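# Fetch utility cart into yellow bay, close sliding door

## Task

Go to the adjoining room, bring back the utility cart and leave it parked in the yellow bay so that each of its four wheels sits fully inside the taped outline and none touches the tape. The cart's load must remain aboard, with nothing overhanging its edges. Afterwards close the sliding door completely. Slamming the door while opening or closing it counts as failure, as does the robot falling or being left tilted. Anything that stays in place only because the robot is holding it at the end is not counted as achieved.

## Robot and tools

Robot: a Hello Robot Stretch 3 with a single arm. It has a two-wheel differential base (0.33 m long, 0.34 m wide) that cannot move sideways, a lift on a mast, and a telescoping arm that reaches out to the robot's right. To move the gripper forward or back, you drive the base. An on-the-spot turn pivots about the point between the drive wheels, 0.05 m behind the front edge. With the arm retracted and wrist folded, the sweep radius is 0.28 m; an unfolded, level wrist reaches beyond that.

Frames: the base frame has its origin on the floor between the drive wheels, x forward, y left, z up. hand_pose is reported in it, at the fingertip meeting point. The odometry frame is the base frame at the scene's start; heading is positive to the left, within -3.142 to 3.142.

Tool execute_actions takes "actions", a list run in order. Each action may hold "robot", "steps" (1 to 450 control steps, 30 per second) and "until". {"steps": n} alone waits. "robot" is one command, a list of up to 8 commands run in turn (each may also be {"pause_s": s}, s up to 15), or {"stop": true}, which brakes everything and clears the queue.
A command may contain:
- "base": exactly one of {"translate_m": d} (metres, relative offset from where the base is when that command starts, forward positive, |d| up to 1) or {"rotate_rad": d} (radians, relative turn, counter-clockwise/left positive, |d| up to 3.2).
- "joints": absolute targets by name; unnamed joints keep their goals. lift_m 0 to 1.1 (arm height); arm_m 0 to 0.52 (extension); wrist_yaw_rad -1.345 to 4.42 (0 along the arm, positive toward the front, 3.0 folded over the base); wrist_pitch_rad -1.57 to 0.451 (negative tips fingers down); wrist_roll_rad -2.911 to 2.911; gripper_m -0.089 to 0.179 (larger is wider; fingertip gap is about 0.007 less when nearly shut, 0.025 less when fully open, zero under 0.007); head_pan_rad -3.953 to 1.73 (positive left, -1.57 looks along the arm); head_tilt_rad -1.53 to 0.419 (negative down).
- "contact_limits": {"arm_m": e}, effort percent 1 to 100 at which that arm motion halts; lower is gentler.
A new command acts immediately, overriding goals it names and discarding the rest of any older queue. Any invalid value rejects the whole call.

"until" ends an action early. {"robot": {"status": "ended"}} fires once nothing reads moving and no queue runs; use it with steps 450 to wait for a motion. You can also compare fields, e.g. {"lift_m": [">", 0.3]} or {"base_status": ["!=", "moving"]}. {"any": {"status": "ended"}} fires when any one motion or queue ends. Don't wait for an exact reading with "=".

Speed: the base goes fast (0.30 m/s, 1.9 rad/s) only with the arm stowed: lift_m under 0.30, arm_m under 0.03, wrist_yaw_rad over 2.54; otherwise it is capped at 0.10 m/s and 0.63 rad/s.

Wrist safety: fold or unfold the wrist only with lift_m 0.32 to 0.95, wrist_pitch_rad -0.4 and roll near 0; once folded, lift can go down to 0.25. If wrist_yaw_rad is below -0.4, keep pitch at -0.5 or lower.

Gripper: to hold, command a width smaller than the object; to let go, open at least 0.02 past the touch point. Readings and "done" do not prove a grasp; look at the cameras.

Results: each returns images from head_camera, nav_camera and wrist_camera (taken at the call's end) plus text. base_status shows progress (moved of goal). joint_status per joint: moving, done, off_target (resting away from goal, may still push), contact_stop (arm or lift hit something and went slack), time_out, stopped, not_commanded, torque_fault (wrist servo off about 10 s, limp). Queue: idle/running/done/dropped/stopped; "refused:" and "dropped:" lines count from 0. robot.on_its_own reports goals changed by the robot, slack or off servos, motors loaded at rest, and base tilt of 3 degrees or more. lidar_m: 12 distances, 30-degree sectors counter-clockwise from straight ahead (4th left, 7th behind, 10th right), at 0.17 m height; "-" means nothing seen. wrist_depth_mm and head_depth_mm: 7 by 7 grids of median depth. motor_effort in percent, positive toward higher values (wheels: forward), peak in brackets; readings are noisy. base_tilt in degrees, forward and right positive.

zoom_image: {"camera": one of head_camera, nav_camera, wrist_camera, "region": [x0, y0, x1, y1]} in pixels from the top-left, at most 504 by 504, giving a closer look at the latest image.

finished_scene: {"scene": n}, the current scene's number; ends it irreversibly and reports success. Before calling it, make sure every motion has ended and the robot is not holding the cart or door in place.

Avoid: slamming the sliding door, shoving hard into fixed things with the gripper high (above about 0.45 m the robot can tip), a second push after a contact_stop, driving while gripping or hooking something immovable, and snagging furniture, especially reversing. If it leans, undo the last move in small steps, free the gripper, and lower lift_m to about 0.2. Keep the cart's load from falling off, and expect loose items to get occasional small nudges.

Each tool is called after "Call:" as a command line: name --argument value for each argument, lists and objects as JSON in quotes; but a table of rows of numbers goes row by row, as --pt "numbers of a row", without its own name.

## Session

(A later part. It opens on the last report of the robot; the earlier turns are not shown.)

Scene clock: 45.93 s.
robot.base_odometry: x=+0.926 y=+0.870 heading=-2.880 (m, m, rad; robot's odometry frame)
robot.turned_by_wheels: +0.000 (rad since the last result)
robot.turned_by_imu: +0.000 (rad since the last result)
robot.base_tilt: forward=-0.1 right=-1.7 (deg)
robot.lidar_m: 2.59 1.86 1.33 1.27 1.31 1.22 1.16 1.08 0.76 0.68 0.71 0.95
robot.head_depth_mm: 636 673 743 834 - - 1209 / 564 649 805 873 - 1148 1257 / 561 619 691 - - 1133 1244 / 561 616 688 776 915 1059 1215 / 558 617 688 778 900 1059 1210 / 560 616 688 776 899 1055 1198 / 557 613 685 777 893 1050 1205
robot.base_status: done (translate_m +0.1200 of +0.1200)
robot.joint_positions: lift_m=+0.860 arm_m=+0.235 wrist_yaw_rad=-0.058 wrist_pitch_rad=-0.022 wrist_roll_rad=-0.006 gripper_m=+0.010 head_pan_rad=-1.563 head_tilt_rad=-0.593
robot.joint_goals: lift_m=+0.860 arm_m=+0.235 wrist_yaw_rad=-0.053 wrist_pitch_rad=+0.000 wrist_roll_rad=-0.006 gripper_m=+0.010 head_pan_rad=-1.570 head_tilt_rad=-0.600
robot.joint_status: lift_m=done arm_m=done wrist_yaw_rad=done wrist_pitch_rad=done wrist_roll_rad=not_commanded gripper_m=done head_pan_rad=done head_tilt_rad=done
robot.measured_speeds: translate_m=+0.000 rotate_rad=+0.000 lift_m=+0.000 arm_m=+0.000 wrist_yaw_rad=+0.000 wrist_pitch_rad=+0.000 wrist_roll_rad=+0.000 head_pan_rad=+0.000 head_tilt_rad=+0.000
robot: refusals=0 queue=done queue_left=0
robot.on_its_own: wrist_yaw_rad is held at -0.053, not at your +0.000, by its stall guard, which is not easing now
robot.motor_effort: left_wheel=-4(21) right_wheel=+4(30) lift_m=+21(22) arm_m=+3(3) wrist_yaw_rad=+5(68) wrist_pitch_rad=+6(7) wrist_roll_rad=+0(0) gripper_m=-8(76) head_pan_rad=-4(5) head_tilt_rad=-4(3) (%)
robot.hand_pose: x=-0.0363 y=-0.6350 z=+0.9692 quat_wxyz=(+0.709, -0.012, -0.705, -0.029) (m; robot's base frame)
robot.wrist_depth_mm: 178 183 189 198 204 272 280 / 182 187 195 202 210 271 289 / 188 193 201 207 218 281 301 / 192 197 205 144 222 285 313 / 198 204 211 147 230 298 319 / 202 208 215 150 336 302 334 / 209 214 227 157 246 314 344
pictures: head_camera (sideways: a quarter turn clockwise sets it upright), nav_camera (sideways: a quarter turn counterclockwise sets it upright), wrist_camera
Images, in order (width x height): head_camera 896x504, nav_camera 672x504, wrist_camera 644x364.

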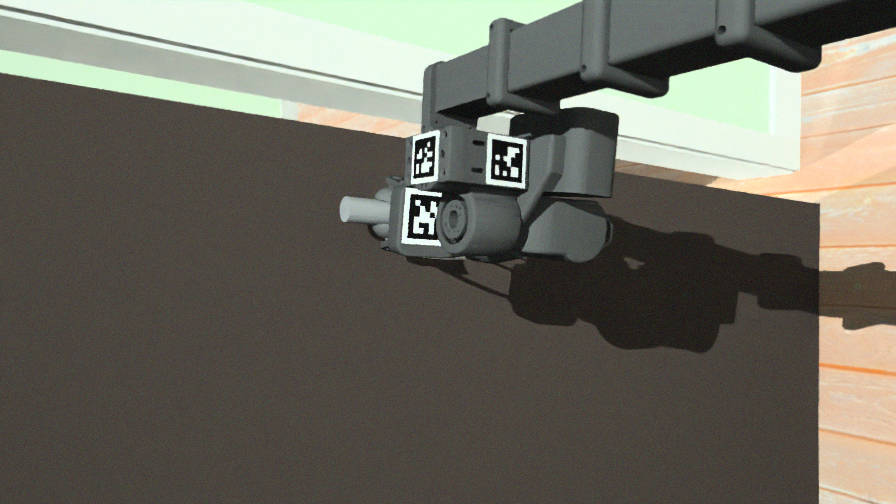

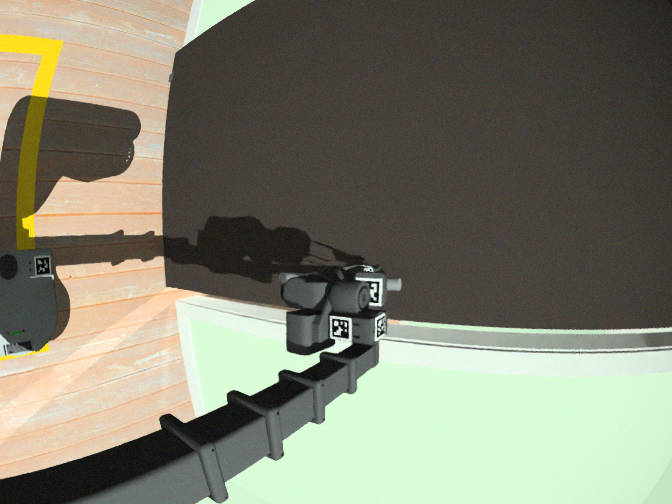

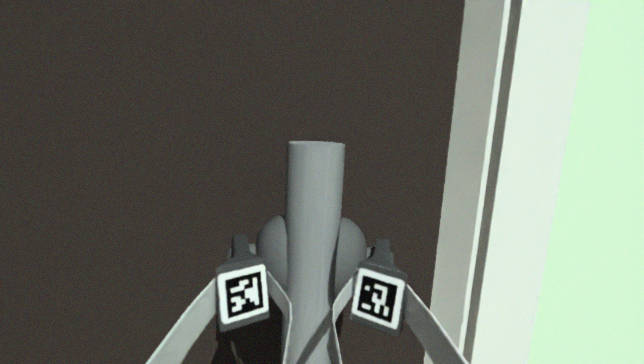

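Call:
execute_actions --actions '[{"robot":{"base":{"translate_m":0.68},"joints":{"wrist_yaw_rad":0.0,"head_pan_rad":-1.9,"head_tilt_rad":-0.5}},"steps":400,"until":{"robot":{"status":"ended"}}}]'

Scene clock: 55.07 s.
robot.base_odometry: x=+0.269 y=+0.694 heading=-2.880 (m, m, rad; robot's odometry frame)
robot.turned_by_wheels: +0.000 (rad since the last result)
robot.turned_by_imu: -0.164 (rad since the last result)
robot.base_tilt: forward=-0.1 right=-1.7 (deg)
robot.lidar_m: 1.55 1.95 1.49 1.34 1.34 1.61 1.81 1.22 0.70 0.62 0.62 0.75
robot.head_depth_mm: 2132 2238 1100 1166 1277 1487 1376 / 2371 2520 2658 2661 1895 1487 - / 2753 2908 3097 2713 2059 - - / 587 648 713 2425 - 1241 1269 / 555 602 661 700 - 947 1079 / 528 571 623 675 - 875 979 / 505 545 590 646 704 797 898
robot.base_status: done (translate_m +0.6800 of +0.6800)
robot.joint_positions: lift_m=+0.860 arm_m=+0.235 wrist_yaw_rad=-0.497 wrist_pitch_rad=-0.019 wrist_roll_rad=-0.006 gripper_m=+0.010 head_pan_rad=-1.893 head_tilt_rad=-0.507
robot.joint_goals: lift_m=+0.860 arm_m=+0.235 wrist_yaw_rad=-0.482 wrist_pitch_rad=+0.000 wrist_roll_rad=-0.006 gripper_m=+0.010 head_pan_rad=-1.900 head_tilt_rad=-0.500
robot.joint_status: lift_m=done arm_m=done wrist_yaw_rad=off_target wrist_pitch_rad=done wrist_roll_rad=not_commanded gripper_m=done head_pan_rad=done head_tilt_rad=done
robot.measured_speeds: translate_m=+0.000 rotate_rad=+0.000 lift_m=+0.000 arm_m=+0.000 wrist_yaw_rad=+0.000 wrist_pitch_rad=+0.000 wrist_roll_rad=+0.000 head_pan_rad=+0.000 head_tilt_rad=+0.000
robot: refusals=0 queue=dropped queue_left=0
robot.on_its_own: wrist_yaw_rad is held at -0.482, not at your +0.000, by its stall guard, which is not easing now; wrist_yaw_rad is at rest, and its effort (+15) is outside its rest range (-12 to +12)
robot.motor_effort: left_wheel=-4(22) right_wheel=+4(29) lift_m=+21(21) arm_m=+3(5) wrist_yaw_rad=+15(68) wrist_pitch_rad=+6(7) wrist_roll_rad=+0(0) gripper_m=-9(16) head_pan_rad=-4(32) head_tilt_rad=+3(17) (%)
robot.hand_pose: x=-0.1434 y=-0.6045 z=+0.9699 quat_wxyz=(+0.686, -0.166, -0.685, -0.181) (m; robot's base frame)
robot.wrist_depth_mm: 137 154 181 224 - 653 997 / 139 156 187 230 - 670 - / 142 160 192 234 - 701 - / 145 165 197 164 - 734 - / 147 167 198 161 - 753 - / 150 172 193 166 812 758 - / 154 173 220 245 - 848 -
pictures: head_camera (sideways: a quarter turn clockwise sets it upright), nav_camera (sideways: a quarter turn counterclockwise sets it upright), wrist_camera
Images, in order (width x height): head_camera 896x504, nav_camera 672x504, wrist_camera 644x364.

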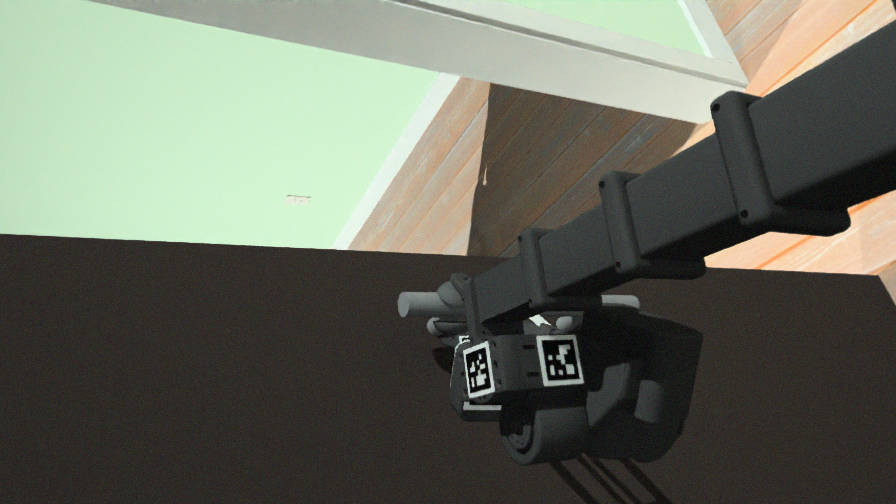

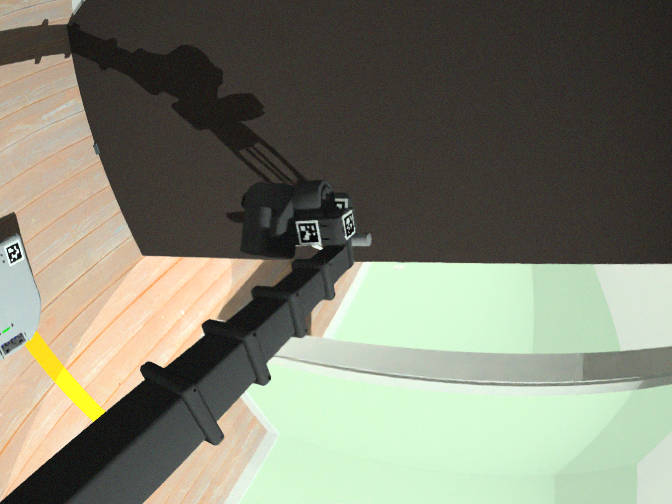

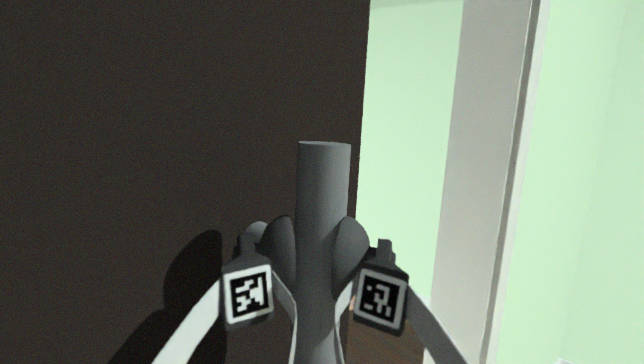

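Call:
execute_actions --actions '[{"robot":[{"joints":{"gripper_m":0.12}},{"joints":{"arm_m":0.03}},{"base":{"rotate_rad":0.164},"joints":{"wrist_yaw_rad":0}},{"base":{"translate_m":-0.22},"joints":{"arm_m":0.08}}],"steps":400,"until":{"robot":{"status":"ended"}}}]'

Scene clock: 65.33 s.
robot.base_odometry: x=+0.470 y=+0.785 heading=-2.715 (m, m, rad; robot's odometry frame)
robot.turned_by_wheels: +0.164 (rad since the last result)
robot.turned_by_imu: +0.165 (rad since the last result)
robot.base_tilt: forward=-0.1 right=-1.7 (deg)
robot.lidar_m: 2.16 1.95 1.39 1.33 1.37 1.66 1.59 1.01 0.93 0.63 0.65 0.87
robot.head_depth_mm: 2299 2368 2440 1018 1091 1237 1356 / 2678 2794 2917 2700 1960 1335 - / 3115 3360 3431 2734 2014 - - / 3155 3403 3622 2571 1989 - - / 3028 3187 1869 2055 1906 - - / 511 554 605 655 721 - - / 494 535 582 635 703 795 912
robot.base_status: done (translate_m -0.2200 of -0.2200)
robot.joint_positions: lift_m=+0.860 arm_m=+0.080 wrist_yaw_rad=-0.003 wrist_pitch_rad=-0.019 wrist_roll_rad=-0.006 gripper_m=+0.120 head_pan_rad=-1.893 head_tilt_rad=-0.507
robot.joint_goals: lift_m=+0.860 arm_m=+0.080 wrist_yaw_rad=+0.000 wrist_pitch_rad=+0.000 wrist_roll_rad=-0.006 gripper_m=+0.120 head_pan_rad=-1.900 head_tilt_rad=-0.500
robot.joint_status: lift_m=done arm_m=done wrist_yaw_rad=done wrist_pitch_rad=done wrist_roll_rad=not_commanded gripper_m=done head_pan_rad=done head_tilt_rad=done
robot.measured_speeds: translate_m=+0.000 rotate_rad=+0.000 lift_m=+0.000 arm_m=+0.000 wrist_yaw_rad=+0.000 wrist_pitch_rad=+0.000 wrist_roll_rad=+0.000 head_pan_rad=+0.000 head_tilt_rad=+0.000
robot: refusals=0 queue=done queue_left=0
robot.motor_effort: left_wheel=-3(8) right_wheel=+1(5) lift_m=+21(22) arm_m=+3(1) wrist_yaw_rad=+2(15) wrist_pitch_rad=+6(6) wrist_roll_rad=+0(0) gripper_m=+0(81) head_pan_rad=-4(4) head_tilt_rad=+3(3) (%)
robot.hand_pose: x=-0.0221 y=-0.4805 z=+0.9699 quat_wxyz=(+0.710, +0.006, -0.705, -0.008) (m; robot's base frame)
robot.wrist_depth_mm: 272 275 286 287 297 - - / 276 285 288 301 304 - - / 286 290 300 303 315 - - / 291 301 303 312 - - - / 302 303 317 318 329 - - / 308 - 323 331 344 - - / 316 325 335 338 - - -
pictures: head_camera (sideways: a quarter turn clockwise sets it upright), nav_camera (sideways: a quarter turn counterclockwise sets it upright), wrist_camera
Images, in order (width x height): head_camera 896x504, nav_camera 672x504, wrist_camera 644x364.

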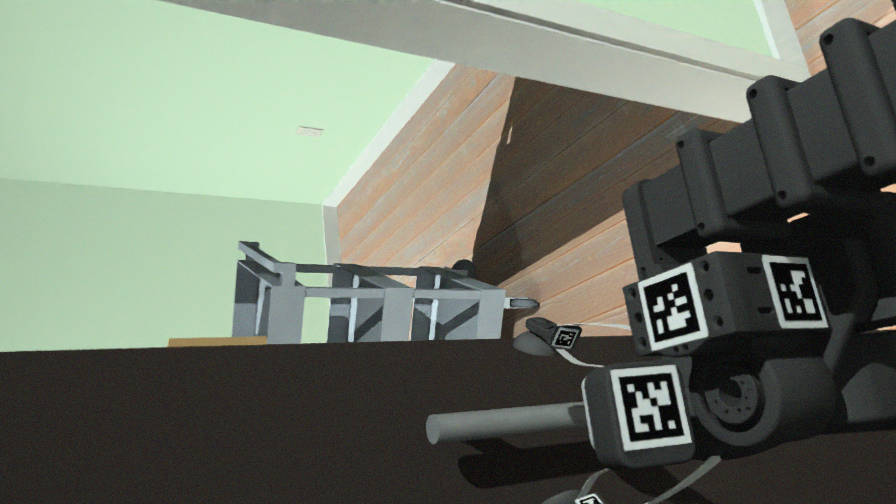

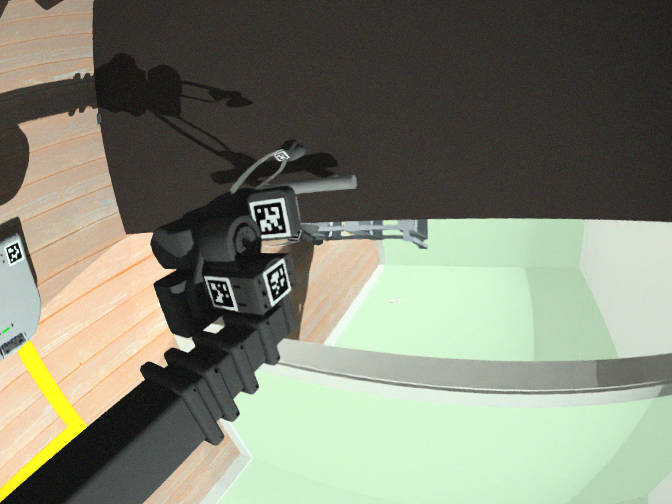

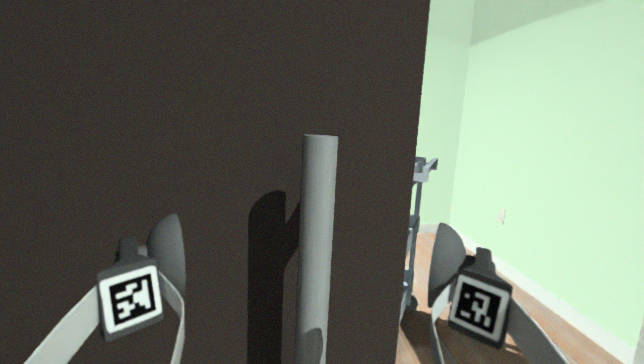

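Call:
execute_actions --actions '[{"robot":[{"joints":{"arm_m":0.18}},{"joints":{"gripper_m":0.0}},{"base":{"translate_m":0.22}},{"joints":{"gripper_m":0.12}},{"joints":{"arm_m":0.08,"wrist_yaw_rad":0}}],"steps":400,"until":{"robot":{"status":"ended"}}}]'

Scene clock: 76.17 s.
robot.base_odometry: x=+0.269 y=+0.694 heading=-2.715 (m, m, rad; robot's odometry frame)
robot.turned_by_wheels: +0.000 (rad since the last result)
robot.turned_by_imu: -0.009 (rad since the last result)
robot.base_tilt: forward=-0.1 right=-1.7 (deg)
robot.lidar_m: 1.94 1.98 1.41 1.34 1.38 1.83 1.80 1.10 1.18 0.62 0.64 0.85
robot.head_depth_mm: 2538 2648 2722 2661 2044 1473 1366 / 2975 3137 3234 2748 2022 1597 - / 3276 3504 3683 2738 2009 - - / 3136 3393 2145 2362 1983 - - / 2988 1904 1835 2116 1919 - - / 505 549 599 641 709 - - / 489 528 576 633 696 779 893
robot.base_status: done (translate_m +0.2200 of +0.2200)
robot.joint_positions: lift_m=+0.860 arm_m=+0.080 wrist_yaw_rad=-0.002 wrist_pitch_rad=-0.021 wrist_roll_rad=-0.006 gripper_m=+0.120 head_pan_rad=-1.893 head_tilt_rad=-0.507
robot.joint_goals: lift_m=+0.860 arm_m=+0.080 wrist_yaw_rad=+0.000 wrist_pitch_rad=+0.000 wrist_roll_rad=-0.006 gripper_m=+0.120 head_pan_rad=-1.900 head_tilt_rad=-0.500
robot.joint_status: lift_m=done arm_m=done wrist_yaw_rad=done wrist_pitch_rad=done wrist_roll_rad=not_commanded gripper_m=done head_pan_rad=done head_tilt_rad=done
robot.measured_speeds: translate_m=+0.000 rotate_rad=+0.000 lift_m=+0.000 arm_m=+0.000 wrist_yaw_rad=+0.000 wrist_pitch_rad=+0.000 wrist_roll_rad=+0.000 head_pan_rad=+0.000 head_tilt_rad=+0.000
robot: refusals=0 queue=done queue_left=0
robot.motor_effort: left_wheel=-1(19) right_wheel=+0(29) lift_m=+21(21) arm_m=-4(6) wrist_yaw_rad=+2(67) wrist_pitch_rad=+6(6) wrist_roll_rad=+0(0) gripper_m=+0(89) head_pan_rad=-5(4) head_tilt_rad=+3(3) (%)
robot.hand_pose: x=-0.0221 y=-0.4809 z=+0.9695 quat_wxyz=(+0.710, +0.007, -0.705, -0.009) (m; robot's base frame)
robot.wrist_depth_mm: 263 269 273 282 289 - - / 269 276 281 289 296 - - / 277 281 292 293 305 - - / 282 291 298 301 318 - - / 295 295 306 314 327 - - / 296 - 318 321 335 - - / 305 317 328 328 - - -
pictures: head_camera (sideways: a quarter turn clockwise sets it upright), nav_camera (sideways: a quarter turn counterclockwise sets it upright), wrist_camera
Images, in order (width x height): head_camera 896x504, nav_camera 672x504, wrist_camera 644x364.

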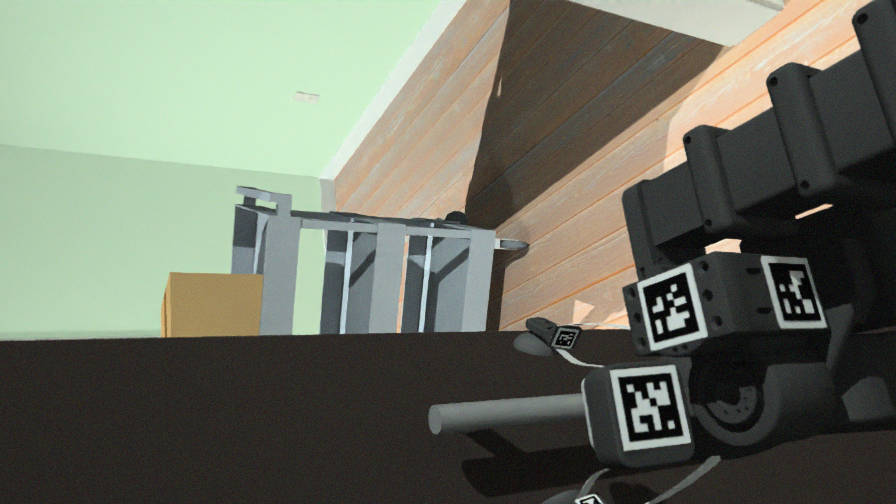

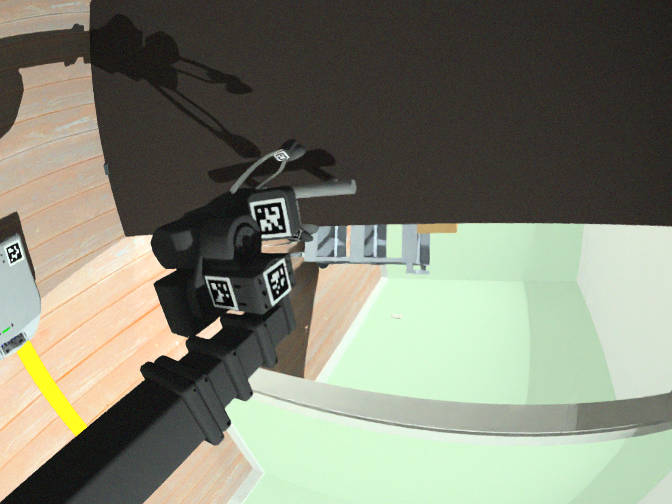

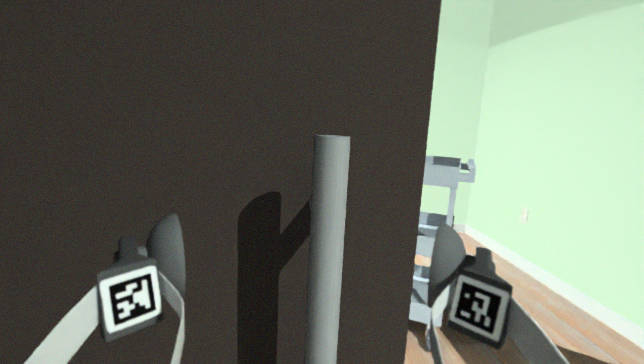

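Call:
execute_actions --actions '[{"robot":[{"joints":{"arm_m":0.18}},{"joints":{"gripper_m":0.0}},{"base":{"translate_m":0.17}},{"joints":{"gripper_m":0.12}},{"joints":{"arm_m":0.08,"wrist_yaw_rad":0,"head_pan_rad":-2.2}}],"steps":400,"until":{"robot":{"status":"ended"}}}]'

Scene clock: 86.83 s.
robot.base_odometry: x=+0.115 y=+0.624 heading=-2.715 (m, m, rad; robot's odometry frame)
robot.turned_by_wheels: +0.000 (rad since the last result)
robot.turned_by_imu: -0.007 (rad since the last result)
robot.base_tilt: forward=-0.1 right=-1.7 (deg)
robot.lidar_m: 1.77 1.82 1.42 1.34 1.38 1.82 1.97 1.23 1.90 0.61 0.63 0.83
robot.head_depth_mm: 1047 1106 1190 1369 1641 1612 1331 / 2220 2364 2522 1405 1518 1599 1330 / 2439 2691 2830 2700 2005 1584 1385 / 2741 3011 3250 2712 1973 1623 - / 3143 3442 3562 2648 1981 - - / 3245 3431 2228 2305 1991 - - / 3067 1964 2187 2294 1963 - -
robot.base_status: done (translate_m +0.1700 of +0.1700)
robot.joint_positions: lift_m=+0.860 arm_m=+0.080 wrist_yaw_rad=-0.003 wrist_pitch_rad=-0.022 wrist_roll_rad=-0.006 gripper_m=+0.120 head_pan_rad=-2.193 head_tilt_rad=-0.507
robot.joint_goals: lift_m=+0.860 arm_m=+0.080 wrist_yaw_rad=+0.000 wrist_pitch_rad=+0.000 wrist_roll_rad=-0.006 gripper_m=+0.120 head_pan_rad=-2.200 head_tilt_rad=-0.500
robot.joint_status: lift_m=done arm_m=done wrist_yaw_rad=done wrist_pitch_rad=done wrist_roll_rad=not_commanded gripper_m=done head_pan_rad=done head_tilt_rad=done
robot.measured_speeds: translate_m=+0.000 rotate_rad=+0.000 lift_m=+0.000 arm_m=+0.000 wrist_yaw_rad=+0.000 wrist_pitch_rad=+0.000 wrist_roll_rad=+0.000 head_pan_rad=+0.000 head_tilt_rad=+0.000
robot: refusals=0 queue=done queue_left=0
robot.motor_effort: left_wheel=-1(20) right_wheel=+0(33) lift_m=+22(22) arm_m=-4(6) wrist_yaw_rad=+2(76) wrist_pitch_rad=+6(6) wrist_roll_rad=+0(0) gripper_m=+0(90) head_pan_rad=-4(30) head_tilt_rad=+3(3) (%)
robot.hand_pose: x=-0.0221 y=-0.4809 z=+0.9693 quat_wxyz=(+0.710, +0.007, -0.705, -0.009) (m; robot's base frame)
robot.wrist_depth_mm: 256 260 270 275 284 - - / 262 268 276 284 288 - - / 269 273 285 291 299 - - / 277 282 290 294 312 - - / 285 289 297 306 317 - - / 291 - 307 312 329 - - / 299 309 317 324 338 - -
pictures: head_camera (sideways: a quarter turn clockwise sets it upright), nav_camera (sideways: a quarter turn counterclockwise sets it upright), wrist_camera
Images, in order (width x height): head_camera 896x504, nav_camera 672x504, wrist_camera 644x364.

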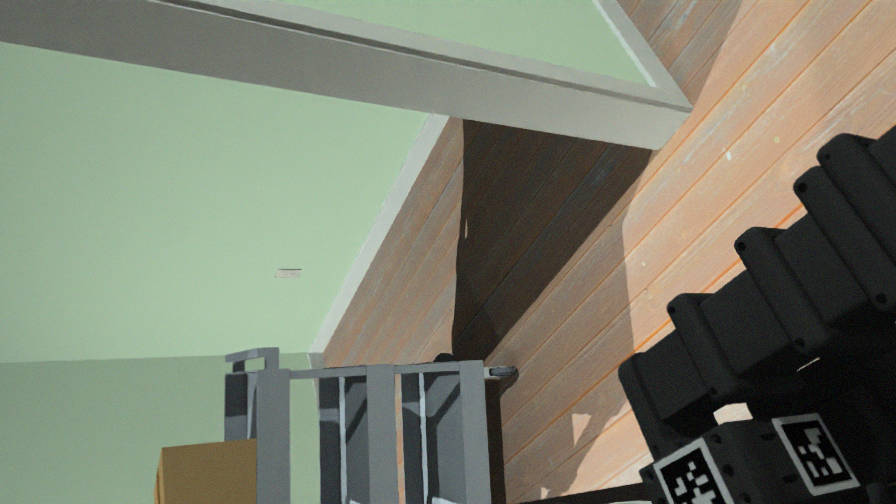

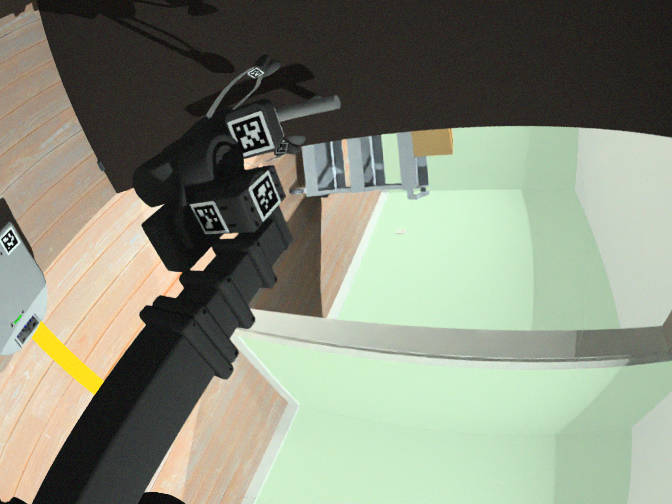

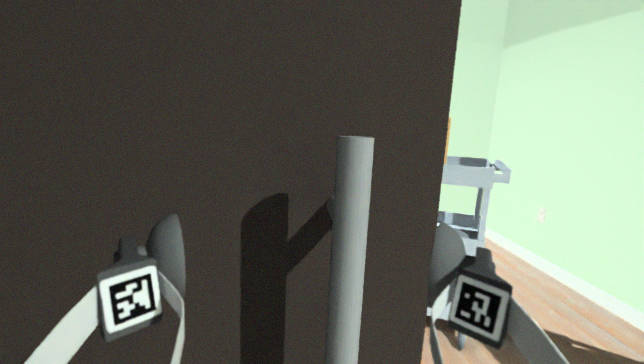

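Call:
execute_actions --actions '[{"robot":[{"base":{"translate_m":-0.015},"joints":{"arm_m":0.175}},{"joints":{"gripper_m":0.0}},{"base":{"translate_m":0.11}},{"joints":{"gripper_m":0.12}},{"joints":{"arm_m":0.0,"wrist_yaw_rad":0,"head_pan_rad":-2.0,"head_tilt_rad":-0.7}}],"steps":400,"until":{"robot":{"status":"ended"}}}]'

Scene clock: 96.87 s.
robot.base_odometry: x=+0.028 y=+0.585 heading=-2.715 (m, m, rad; robot's odometry frame)
robot.turned_by_wheels: +0.000 (rad since the last result)
robot.turned_by_imu: +0.001 (rad since the last result)
robot.base_tilt: forward=-0.1 right=-1.7 (deg)
robot.lidar_m: 1.67 1.72 1.42 1.35 1.38 1.83 2.07 1.31 1.93 0.61 0.63 0.83
robot.head_depth_mm: 2552 2667 2694 2075 1675 1432 - / 2893 3053 2680 2068 1670 - - / 3228 3478 2681 2047 1697 - - / 2120 2284 2343 2027 1675 - - / 1789 2241 2415 2018 1642 - - / 1755 1935 676 746 860 - - / 498 552 599 670 765 - 1132
robot.base_status: done (translate_m +0.1100 of +0.1100)
robot.joint_positions: lift_m=+0.860 arm_m=+0.000 wrist_yaw_rad=-0.002 wrist_pitch_rad=-0.022 wrist_roll_rad=-0.006 gripper_m=+0.120 head_pan_rad=-2.007 head_tilt_rad=-0.691
robot.joint_goals: lift_m=+0.860 arm_m=+0.000 wrist_yaw_rad=+0.000 wrist_pitch_rad=+0.000 wrist_roll_rad=-0.006 gripper_m=+0.120 head_pan_rad=-2.000 head_tilt_rad=-0.700
robot.joint_status: lift_m=done arm_m=done wrist_yaw_rad=done wrist_pitch_rad=done wrist_roll_rad=not_commanded gripper_m=done head_pan_rad=done head_tilt_rad=done
robot.measured_speeds: translate_m=+0.000 rotate_rad=+0.000 lift_m=+0.000 arm_m=+0.000 wrist_yaw_rad=+0.000 wrist_pitch_rad=+0.000 wrist_roll_rad=+0.000 head_pan_rad=+0.000 head_tilt_rad=+0.000
robot: refusals=0 queue=done queue_left=0
robot.motor_effort: left_wheel=-1(20) right_wheel=+0(32) lift_m=+21(22) arm_m=-4(5) wrist_yaw_rad=+2(77) wrist_pitch_rad=+6(7) wrist_roll_rad=+0(0) gripper_m=+0(88) head_pan_rad=+3(24) head_tilt_rad=-5(23) (%)
robot.hand_pose: x=-0.0220 y=-0.4009 z=+0.9692 quat_wxyz=(+0.710, +0.007, -0.705, -0.009) (m; robot's base frame)
robot.wrist_depth_mm: 325 331 339 345 359 - - / 324 339 348 358 371 - - / 338 345 355 366 - - - / 349 354 366 373 - - - / 359 363 373 386 403 - - / 369 - 393 392 - - - / 377 390 396 412 - - -
pictures: head_camera (sideways: a quarter turn clockwise sets it upright), nav_camera (sideways: a quarter turn counterclockwise sets it upright), wrist_camera
Images, in order (width x height): head_camera 896x504, nav_camera 672x504, wrist_camera 644x364.

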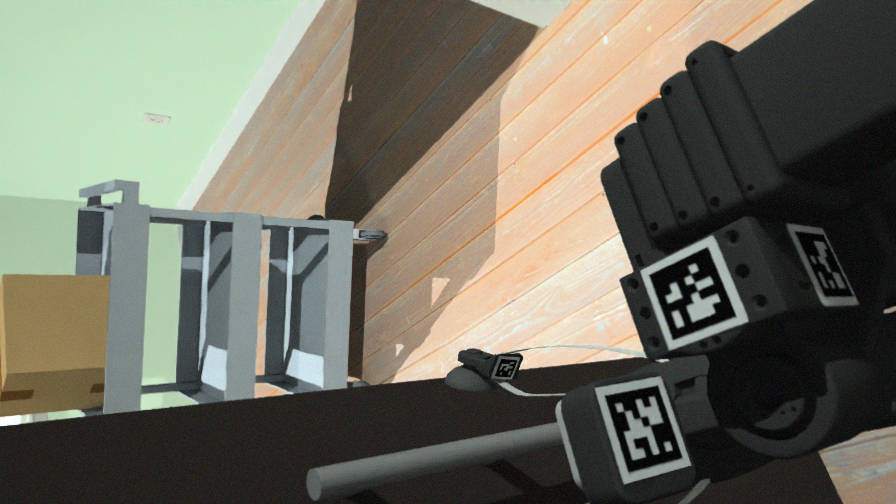

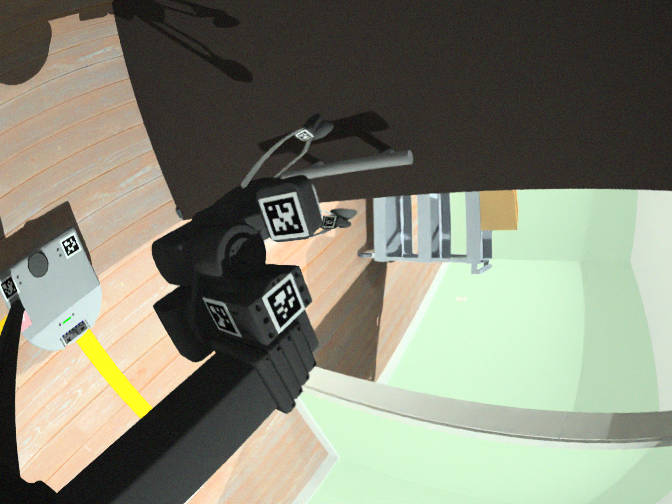

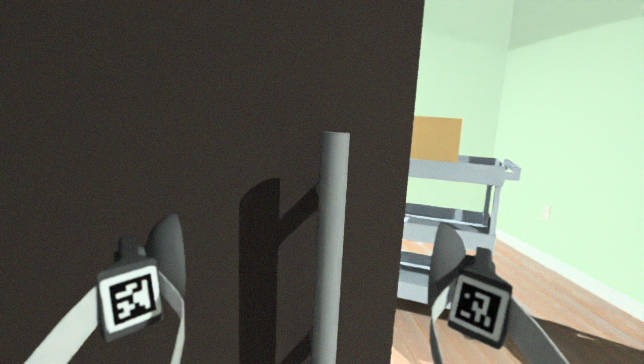

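Call:
execute_actions --actions '[{"robot":[{"base":{"translate_m":-0.55},"joints":{"wrist_pitch_rad":-0.4}},{"joints":{"wrist_yaw_rad":3.0,"gripper_m":0.03}},{"joints":{"lift_m":0.25,"head_pan_rad":0,"head_tilt_rad":-0.55}},{"base":{"rotate_rad":-1.571}},{"base":{"translate_m":0.3}}],"steps":450,"until":{"robot":{"status":"ended"}}},{"steps":300,"until":{"robot":{"status":"ended"}}}]'

Scene clock: 117.77 s.
robot.base_odometry: x=+0.405 y=+1.085 heading=+1.997 (m, m, rad; robot's odometry frame)
robot.turned_by_wheels: -1.571 (rad since the last result)
robot.turned_by_imu: -1.562 (rad since the last result)
robot.base_tilt: forward=-0.1 right=-1.7 (deg)
robot.lidar_m: 1.46 0.59 0.52 1.13 2.29 1.70 1.62 1.66 1.58 1.51 0.69 1.46
robot.head_depth_mm: 2711 2931 3224 2509 1925 1549 1290 / 2723 2904 1797 1870 1841 1535 1283 / 2667 1594 1928 1951 1822 1522 1276 / 2710 1613 2027 2008 1883 1513 1281 / 2659 2877 3089 2233 1864 1518 1264 / 2657 2897 3174 2431 1854 1496 1266 / 2646 2915 3141 2411 1843 1496 1253
robot.base_status: done (translate_m +0.3000 of +0.3000)
robot.joint_positions: lift_m=+0.250 arm_m=+0.000 wrist_yaw_rad=+2.998 wrist_pitch_rad=-0.415 wrist_roll_rad=-0.006 gripper_m=+0.030 head_pan_rad=-0.007 head_tilt_rad=-0.556
robot.joint_goals: lift_m=+0.250 arm_m=+0.000 wrist_yaw_rad=+3.000 wrist_pitch_rad=-0.400 wrist_roll_rad=-0.006 gripper_m=+0.030 head_pan_rad=+0.000 head_tilt_rad=-0.550
robot.joint_status: lift_m=done arm_m=done wrist_yaw_rad=done wrist_pitch_rad=done wrist_roll_rad=not_commanded gripper_m=done head_pan_rad=done head_tilt_rad=done
robot.measured_speeds: translate_m=+0.000 rotate_rad=+0.000 lift_m=+0.000 arm_m=+0.000 wrist_yaw_rad=+0.000 wrist_pitch_rad=+0.000 wrist_roll_rad=+0.000 head_pan_rad=+0.000 head_tilt_rad=+0.000
robot: refusals=0 queue=done queue_left=0
robot.motor_effort: left_wheel=+1(12) right_wheel=-2(6) lift_m=+21(22) arm_m=-4(4) wrist_yaw_rad=+2(2) wrist_pitch_rad=+4(7) wrist_roll_rad=+0(0) gripper_m=+0(78) head_pan_rad=+4(46) head_tilt_rad=+4(17) (%)
robot.hand_pose: x=+0.0110 y=+0.0773 z=+0.2637 quat_wxyz=(+0.195, +0.698, +0.096, +0.682) (m; robot's base frame)
robot.wrist_depth_mm: - - - - 696 489 515 / - - - - 720 522 - / 847 - 914 952 734 580 - / 640 - 697 724 698 655 785 / 543 546 589 594 606 594 624 / 466 - - - 513 505 516 / - - - 419 411 435 438
pictures: head_camera (sideways: a quarter turn clockwise sets it upright), nav_camera (sideways: a quarter turn counterclockwise sets it upright), wrist_camera
Images, in order (width x height): head_camera 896x504, nav_camera 672x504, wrist_camera 644x364.

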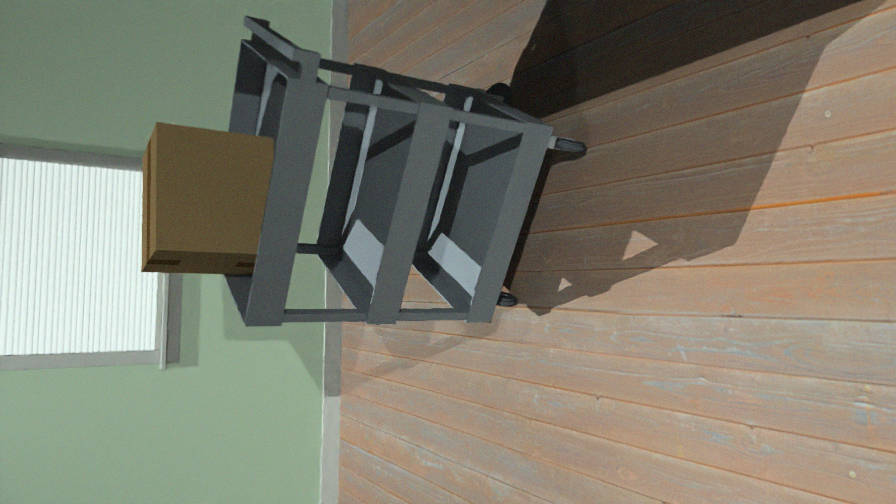

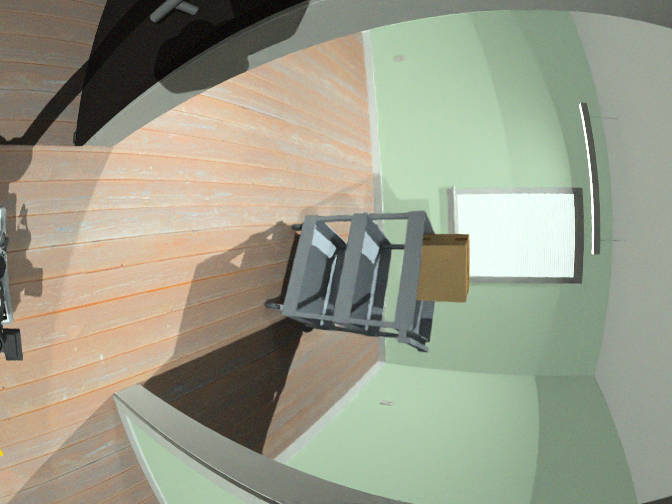

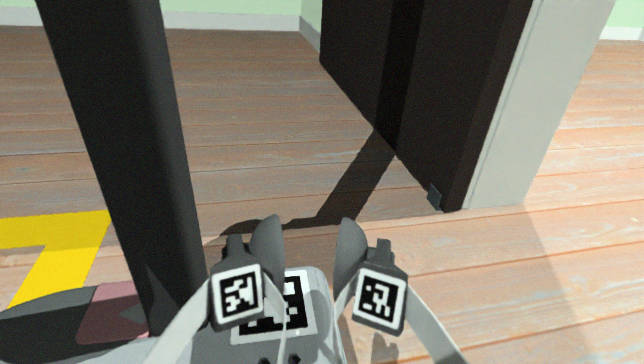

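Call:
execute_actions --actions '[{"robot":{"base":{"translate_m":0.75},"joints":{"head_tilt_rad":-0.75}},"steps":300,"until":{"robot":{"status":"ended"}}}]'

Scene clock: 122.73 s.
robot.base_odometry: x=+0.095 y=+1.768 heading=+1.997 (m, m, rad; robot's odometry frame)
robot.turned_by_wheels: +0.000 (rad since the last result)
robot.turned_by_imu: +0.003 (rad since the last result)
robot.base_tilt: forward=-0.1 right=-1.7 (deg)
robot.lidar_m: 0.77 2.44 2.38 1.10 0.52 0.57 2.37 2.19 0.58 0.79 1.52 0.76
robot.head_depth_mm: 2010 965 953 1194 1103 1331 1191 / 908 909 949 1235 1335 1294 1175 / 889 885 949 1218 1401 1349 1170 / 953 925 938 1247 1459 1344 1167 / 2060 2280 1020 1240 1506 1329 1169 / 2065 2315 2404 1898 1546 1324 1162 / 2070 2321 2377 1890 1547 1329 1159
robot.base_status: done (translate_m +0.7500 of +0.7500)
robot.joint_positions: lift_m=+0.250 arm_m=+0.000 wrist_yaw_rad=+2.998 wrist_pitch_rad=-0.415 wrist_roll_rad=-0.006 gripper_m=+0.030 head_pan_rad=-0.007 head_tilt_rad=-0.742
robot.joint_goals: lift_m=+0.250 arm_m=+0.000 wrist_yaw_rad=+3.000 wrist_pitch_rad=-0.400 wrist_roll_rad=-0.006 gripper_m=+0.030 head_pan_rad=+0.000 head_tilt_rad=-0.750
robot.joint_status: lift_m=done arm_m=done wrist_yaw_rad=done wrist_pitch_rad=done wrist_roll_rad=not_commanded gripper_m=done head_pan_rad=done head_tilt_rad=done
robot.measured_speeds: translate_m=+0.000 rotate_rad=+0.000 lift_m=+0.000 arm_m=+0.000 wrist_yaw_rad=+0.000 wrist_pitch_rad=+0.000 wrist_roll_rad=+0.000 head_pan_rad=+0.000 head_tilt_rad=+0.000
robot: refusals=0 queue=done queue_left=0
robot.motor_effort: left_wheel=+2(10) right_wheel=-2(5) lift_m=+22(21) arm_m=-4(4) wrist_yaw_rad=+2(2) wrist_pitch_rad=+4(4) wrist_roll_rad=+0(0) gripper_m=-1(0) head_pan_rad=+3(4) head_tilt_rad=-4(22) (%)
robot.hand_pose: x=+0.0110 y=+0.0773 z=+0.2637 quat_wxyz=(+0.195, +0.698, +0.096, +0.682) (m; robot's base frame)
robot.wrist_depth_mm: 383 - - - - - - / 411 - - - - - - / 445 - 909 932 945 - - / 488 - 706 728 736 758 768 / 505 523 572 586 587 603 635 / 472 - - - 501 509 514 / - - - 416 416 426 445
pictures: head_camera (sideways: a quarter turn clockwise sets it upright), nav_camera (sideways: a quarter turn counterclockwise sets it upright), wrist_camera
Images, in order (width x height): head_camera 896x504, nav_camera 672x504, wrist_camera 644x364.

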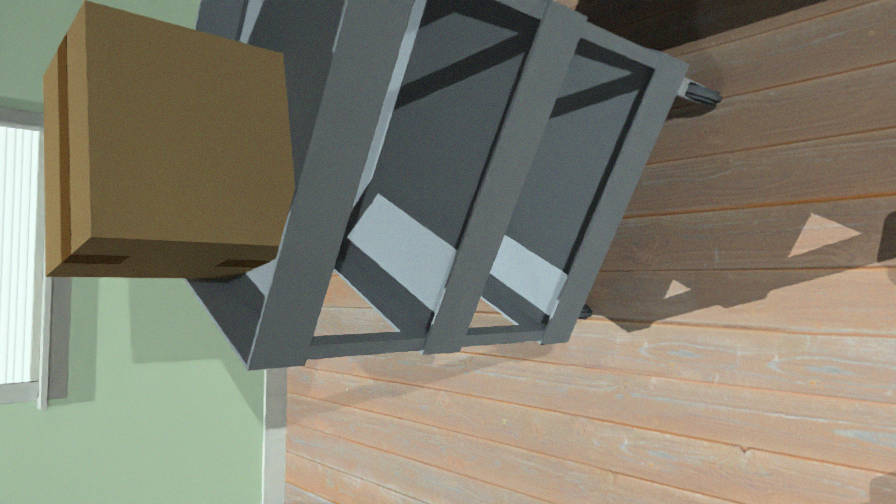

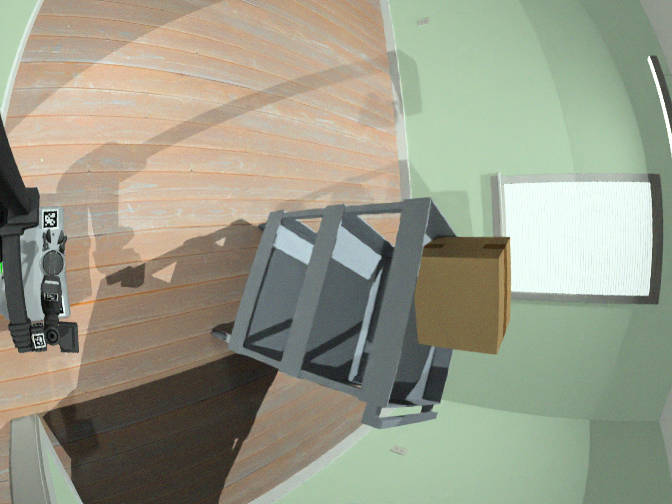

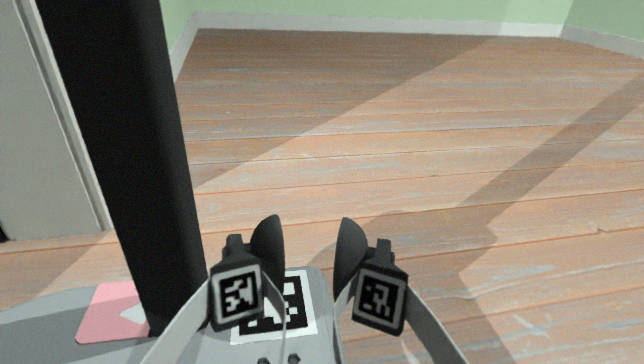

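Call:
execute_actions --actions '[{"robot":[{"joints":{"lift_m":0.45}},{"joints":{"wrist_yaw_rad":1.57,"gripper_m":0.13}},{"joints":{"wrist_pitch_rad":0},"base":{"rotate_rad":0.3}}],"steps":400,"until":{"robot":{"status":"ended"}}}]'

Scene clock: 129.07 s.
robot.base_odometry: x=+0.095 y=+1.768 heading=+2.297 (m, m, rad; robot's odometry frame)
robot.turned_by_wheels: +0.300 (rad since the last result)
robot.turned_by_imu: +0.301 (rad since the last result)
robot.base_tilt: forward=-0.1 right=-1.7 (deg)
robot.lidar_m: 0.86 2.64 2.26 0.49 0.49 2.37 2.37 0.62 0.58 1.48 0.76 0.76
robot.head_depth_mm: 1919 875 879 1238 1303 1281 1184 / 2030 2198 1016 1222 1376 1327 1177 / 2091 2326 2288 1249 1463 1344 1174 / 2159 2432 2453 1919 1574 1342 1170 / 2201 2498 2415 1918 1575 1339 1172 / 2265 2573 2373 1912 1566 1335 1163 / 2348 2665 2381 1880 1546 1329 1156
robot.base_status: done (rotate_rad +0.2999 of +0.3000)
robot.joint_positions: lift_m=+0.450 arm_m=+0.000 wrist_yaw_rad=+1.573 wrist_pitch_rad=-0.023 wrist_roll_rad=-0.006 gripper_m=+0.130 head_pan_rad=-0.007 head_tilt_rad=-0.742
robot.joint_goals: lift_m=+0.450 arm_m=+0.000 wrist_yaw_rad=+1.570 wrist_pitch_rad=+0.000 wrist_roll_rad=-0.006 gripper_m=+0.130 head_pan_rad=+0.000 head_tilt_rad=-0.750
robot.joint_status: lift_m=done arm_m=done wrist_yaw_rad=done wrist_pitch_rad=done wrist_roll_rad=not_commanded gripper_m=done head_pan_rad=done head_tilt_rad=done
robot.measured_speeds: translate_m=+0.000 rotate_rad=+0.000 lift_m=+0.000 arm_m=+0.000 wrist_yaw_rad=+0.000 wrist_pitch_rad=+0.000 wrist_roll_rad=+0.000 head_pan_rad=+0.000 head_tilt_rad=+0.000
robot: refusals=0 queue=done queue_left=0
robot.motor_effort: left_wheel=-3(7) right_wheel=+1(5) lift_m=+30(32) arm_m=-4(4) wrist_yaw_rad=-3(3) wrist_pitch_rad=+7(8) wrist_roll_rad=+0(0) gripper_m=+0(79) head_pan_rad=+4(4) head_tilt_rad=-4(4) (%)
robot.hand_pose: x=+0.2343 y=-0.1447 z=+0.5586 quat_wxyz=(+0.507, +0.505, -0.492, +0.496) (m; robot's base frame)
robot.wrist_depth_mm: - - - 765 643 553 483 / - - - - - - - / - - - - - - - / - - - 863 684 603 868 / - - - - - 593 519 / - - - 983 - - - / 962 - - 966 745 763 -
pictures: head_camera (sideways: a quarter turn clockwise sets it upright), nav_camera (sideways: a quarter turn counterclockwise sets it upright), wrist_camera
Images, in order (width x height): head_camera 896x504, nav_camera 672x504, wrist_camera 644x364.

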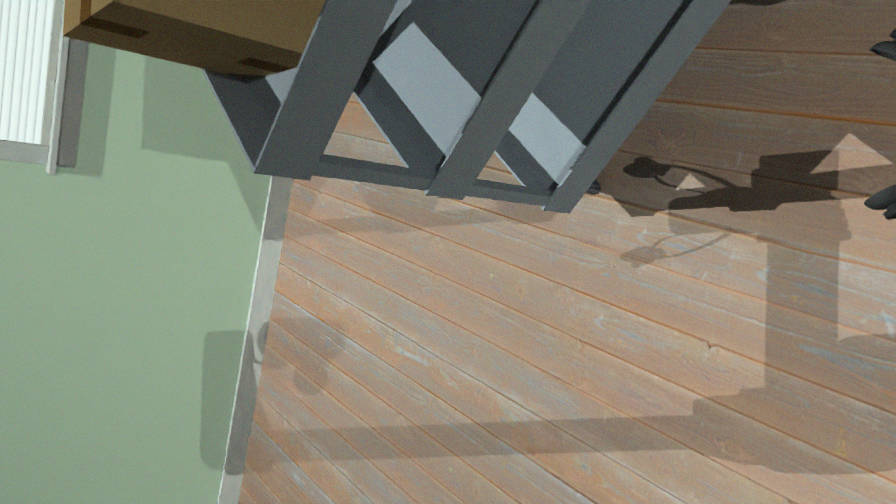

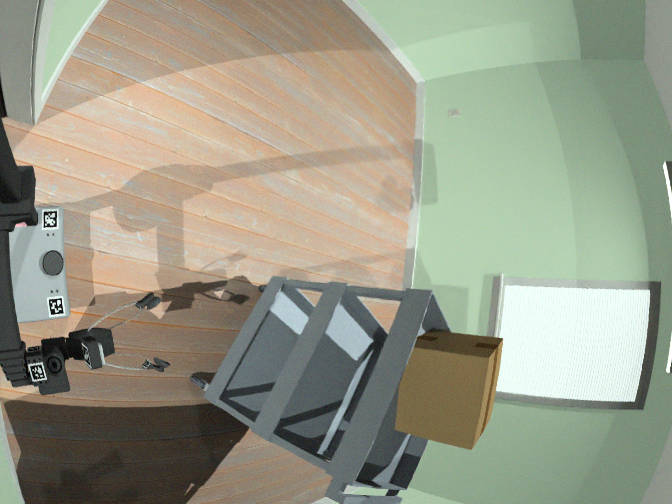

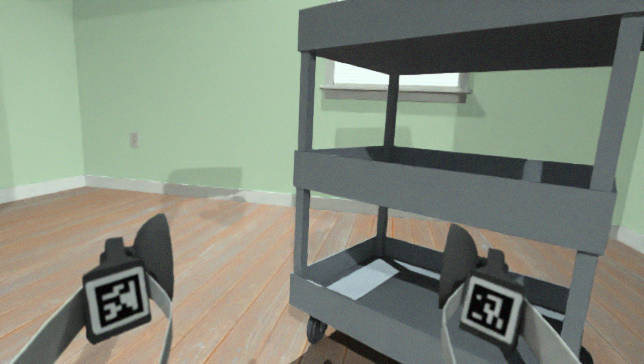

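Call:
execute_actions --actions '[{"robot":{"base":{"translate_m":0.47},"joints":{"lift_m":0.33}},"steps":400,"until":{"robot":{"status":"ended"}}}]'

Scene clock: 135.23 s.
robot.base_odometry: x=-0.217 y=+2.120 heading=+2.297 (m, m, rad; robot's odometry frame)
robot.turned_by_wheels: +0.000 (rad since the last result)
robot.turned_by_imu: +0.002 (rad since the last result)
robot.base_tilt: forward=+0.0 right=-1.7 (deg)
robot.lidar_m: 1.92 2.23 2.15 1.39 0.80 0.74 2.82 0.94 1.38 0.49 0.42 0.42
robot.head_depth_mm: 1602 1826 2047 721 581 861 798 / 1670 1835 2080 1919 643 858 1041 / 1677 1911 2170 1920 1574 1289 1120 / 1736 1954 2196 1933 1590 1336 1175 / 1776 2010 2230 1914 1567 1332 1171 / 1831 2087 2310 1893 1569 1324 1164 / 1883 2121 2328 1884 1559 1327 1155
robot.base_status: done (translate_m +0.4700 of +0.4700)
robot.joint_positions: lift_m=+0.330 arm_m=+0.000 wrist_yaw_rad=+1.573 wrist_pitch_rad=-0.021 wrist_roll_rad=-0.006 gripper_m=+0.130 head_pan_rad=-0.007 head_tilt_rad=-0.742
robot.joint_goals: lift_m=+0.330 arm_m=+0.000 wrist_yaw_rad=+1.570 wrist_pitch_rad=+0.000 wrist_roll_rad=-0.006 gripper_m=+0.130 head_pan_rad=+0.000 head_tilt_rad=-0.750
robot.joint_status: lift_m=done arm_m=done wrist_yaw_rad=done wrist_pitch_rad=done wrist_roll_rad=not_commanded gripper_m=done head_pan_rad=done head_tilt_rad=done
robot.measured_speeds: translate_m=+0.000 rotate_rad=+0.000 lift_m=+0.000 arm_m=+0.000 wrist_yaw_rad=+0.000 wrist_pitch_rad=+0.000 wrist_roll_rad=+0.000 head_pan_rad=+0.000 head_tilt_rad=+0.000
robot: refusals=0 queue=done queue_left=0
robot.motor_effort: left_wheel=-3(3) right_wheel=+1(5) lift_m=+21(29) arm_m=-4(4) wrist_yaw_rad=-3(3) wrist_pitch_rad=+6(7) wrist_roll_rad=+0(0) gripper_m=+0(0) head_pan_rad=+4(3) head_tilt_rad=-5(4) (%)
robot.hand_pose: x=+0.2343 y=-0.1447 z=+0.4394 quat_wxyz=(+0.507, +0.504, -0.492, +0.497) (m; robot's base frame)
robot.wrist_depth_mm: - - - - - - - / - - - 350 292 236 205 / - - - 340 279 234 202 / - - - 389 301 238 205 / - - - - - - - / - - - - 716 - - / 761 755 827 512 577 568 571
pictures: head_camera (sideways: a quarter turn clockwise sets it upright), nav_camera (sideways: a quarter turn counterclockwise sets it upright), wrist_camera
Images, in order (width x height): head_camera 896x504, nav_camera 672x504, wrist_camera 644x364.

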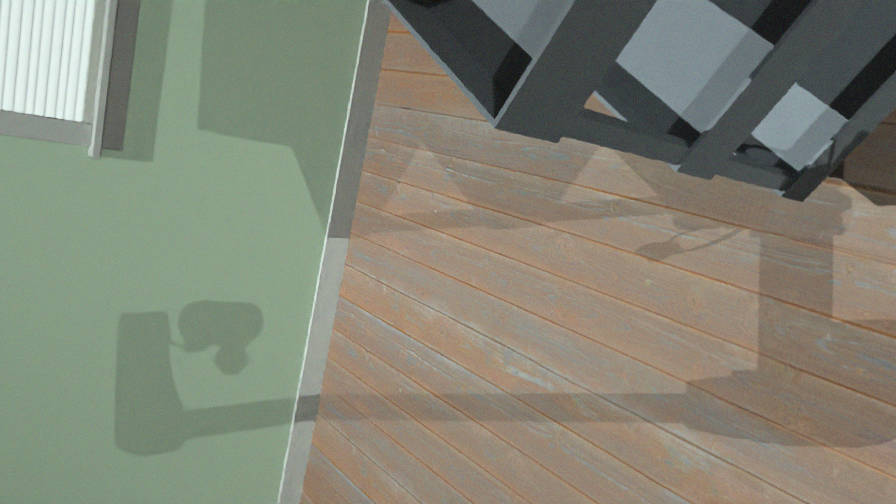

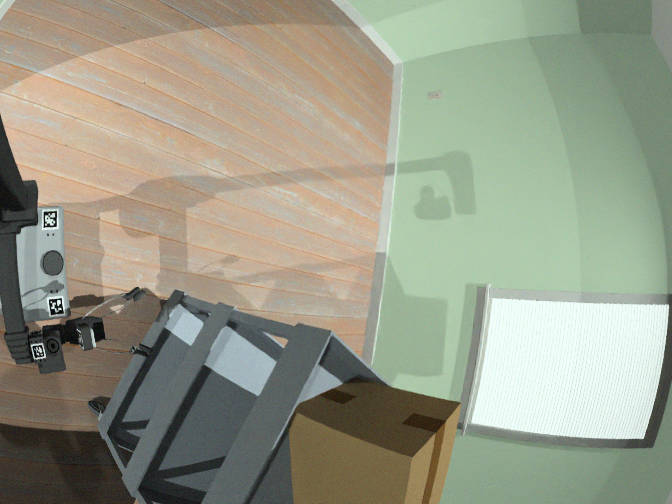

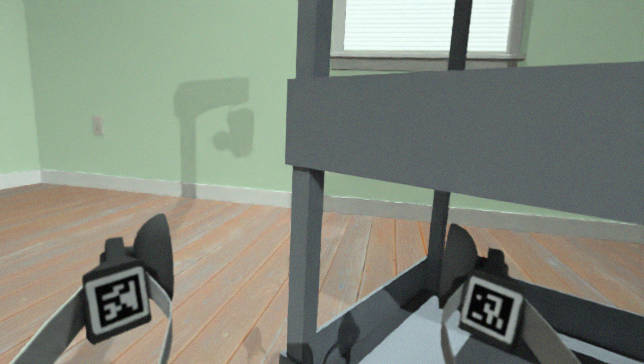

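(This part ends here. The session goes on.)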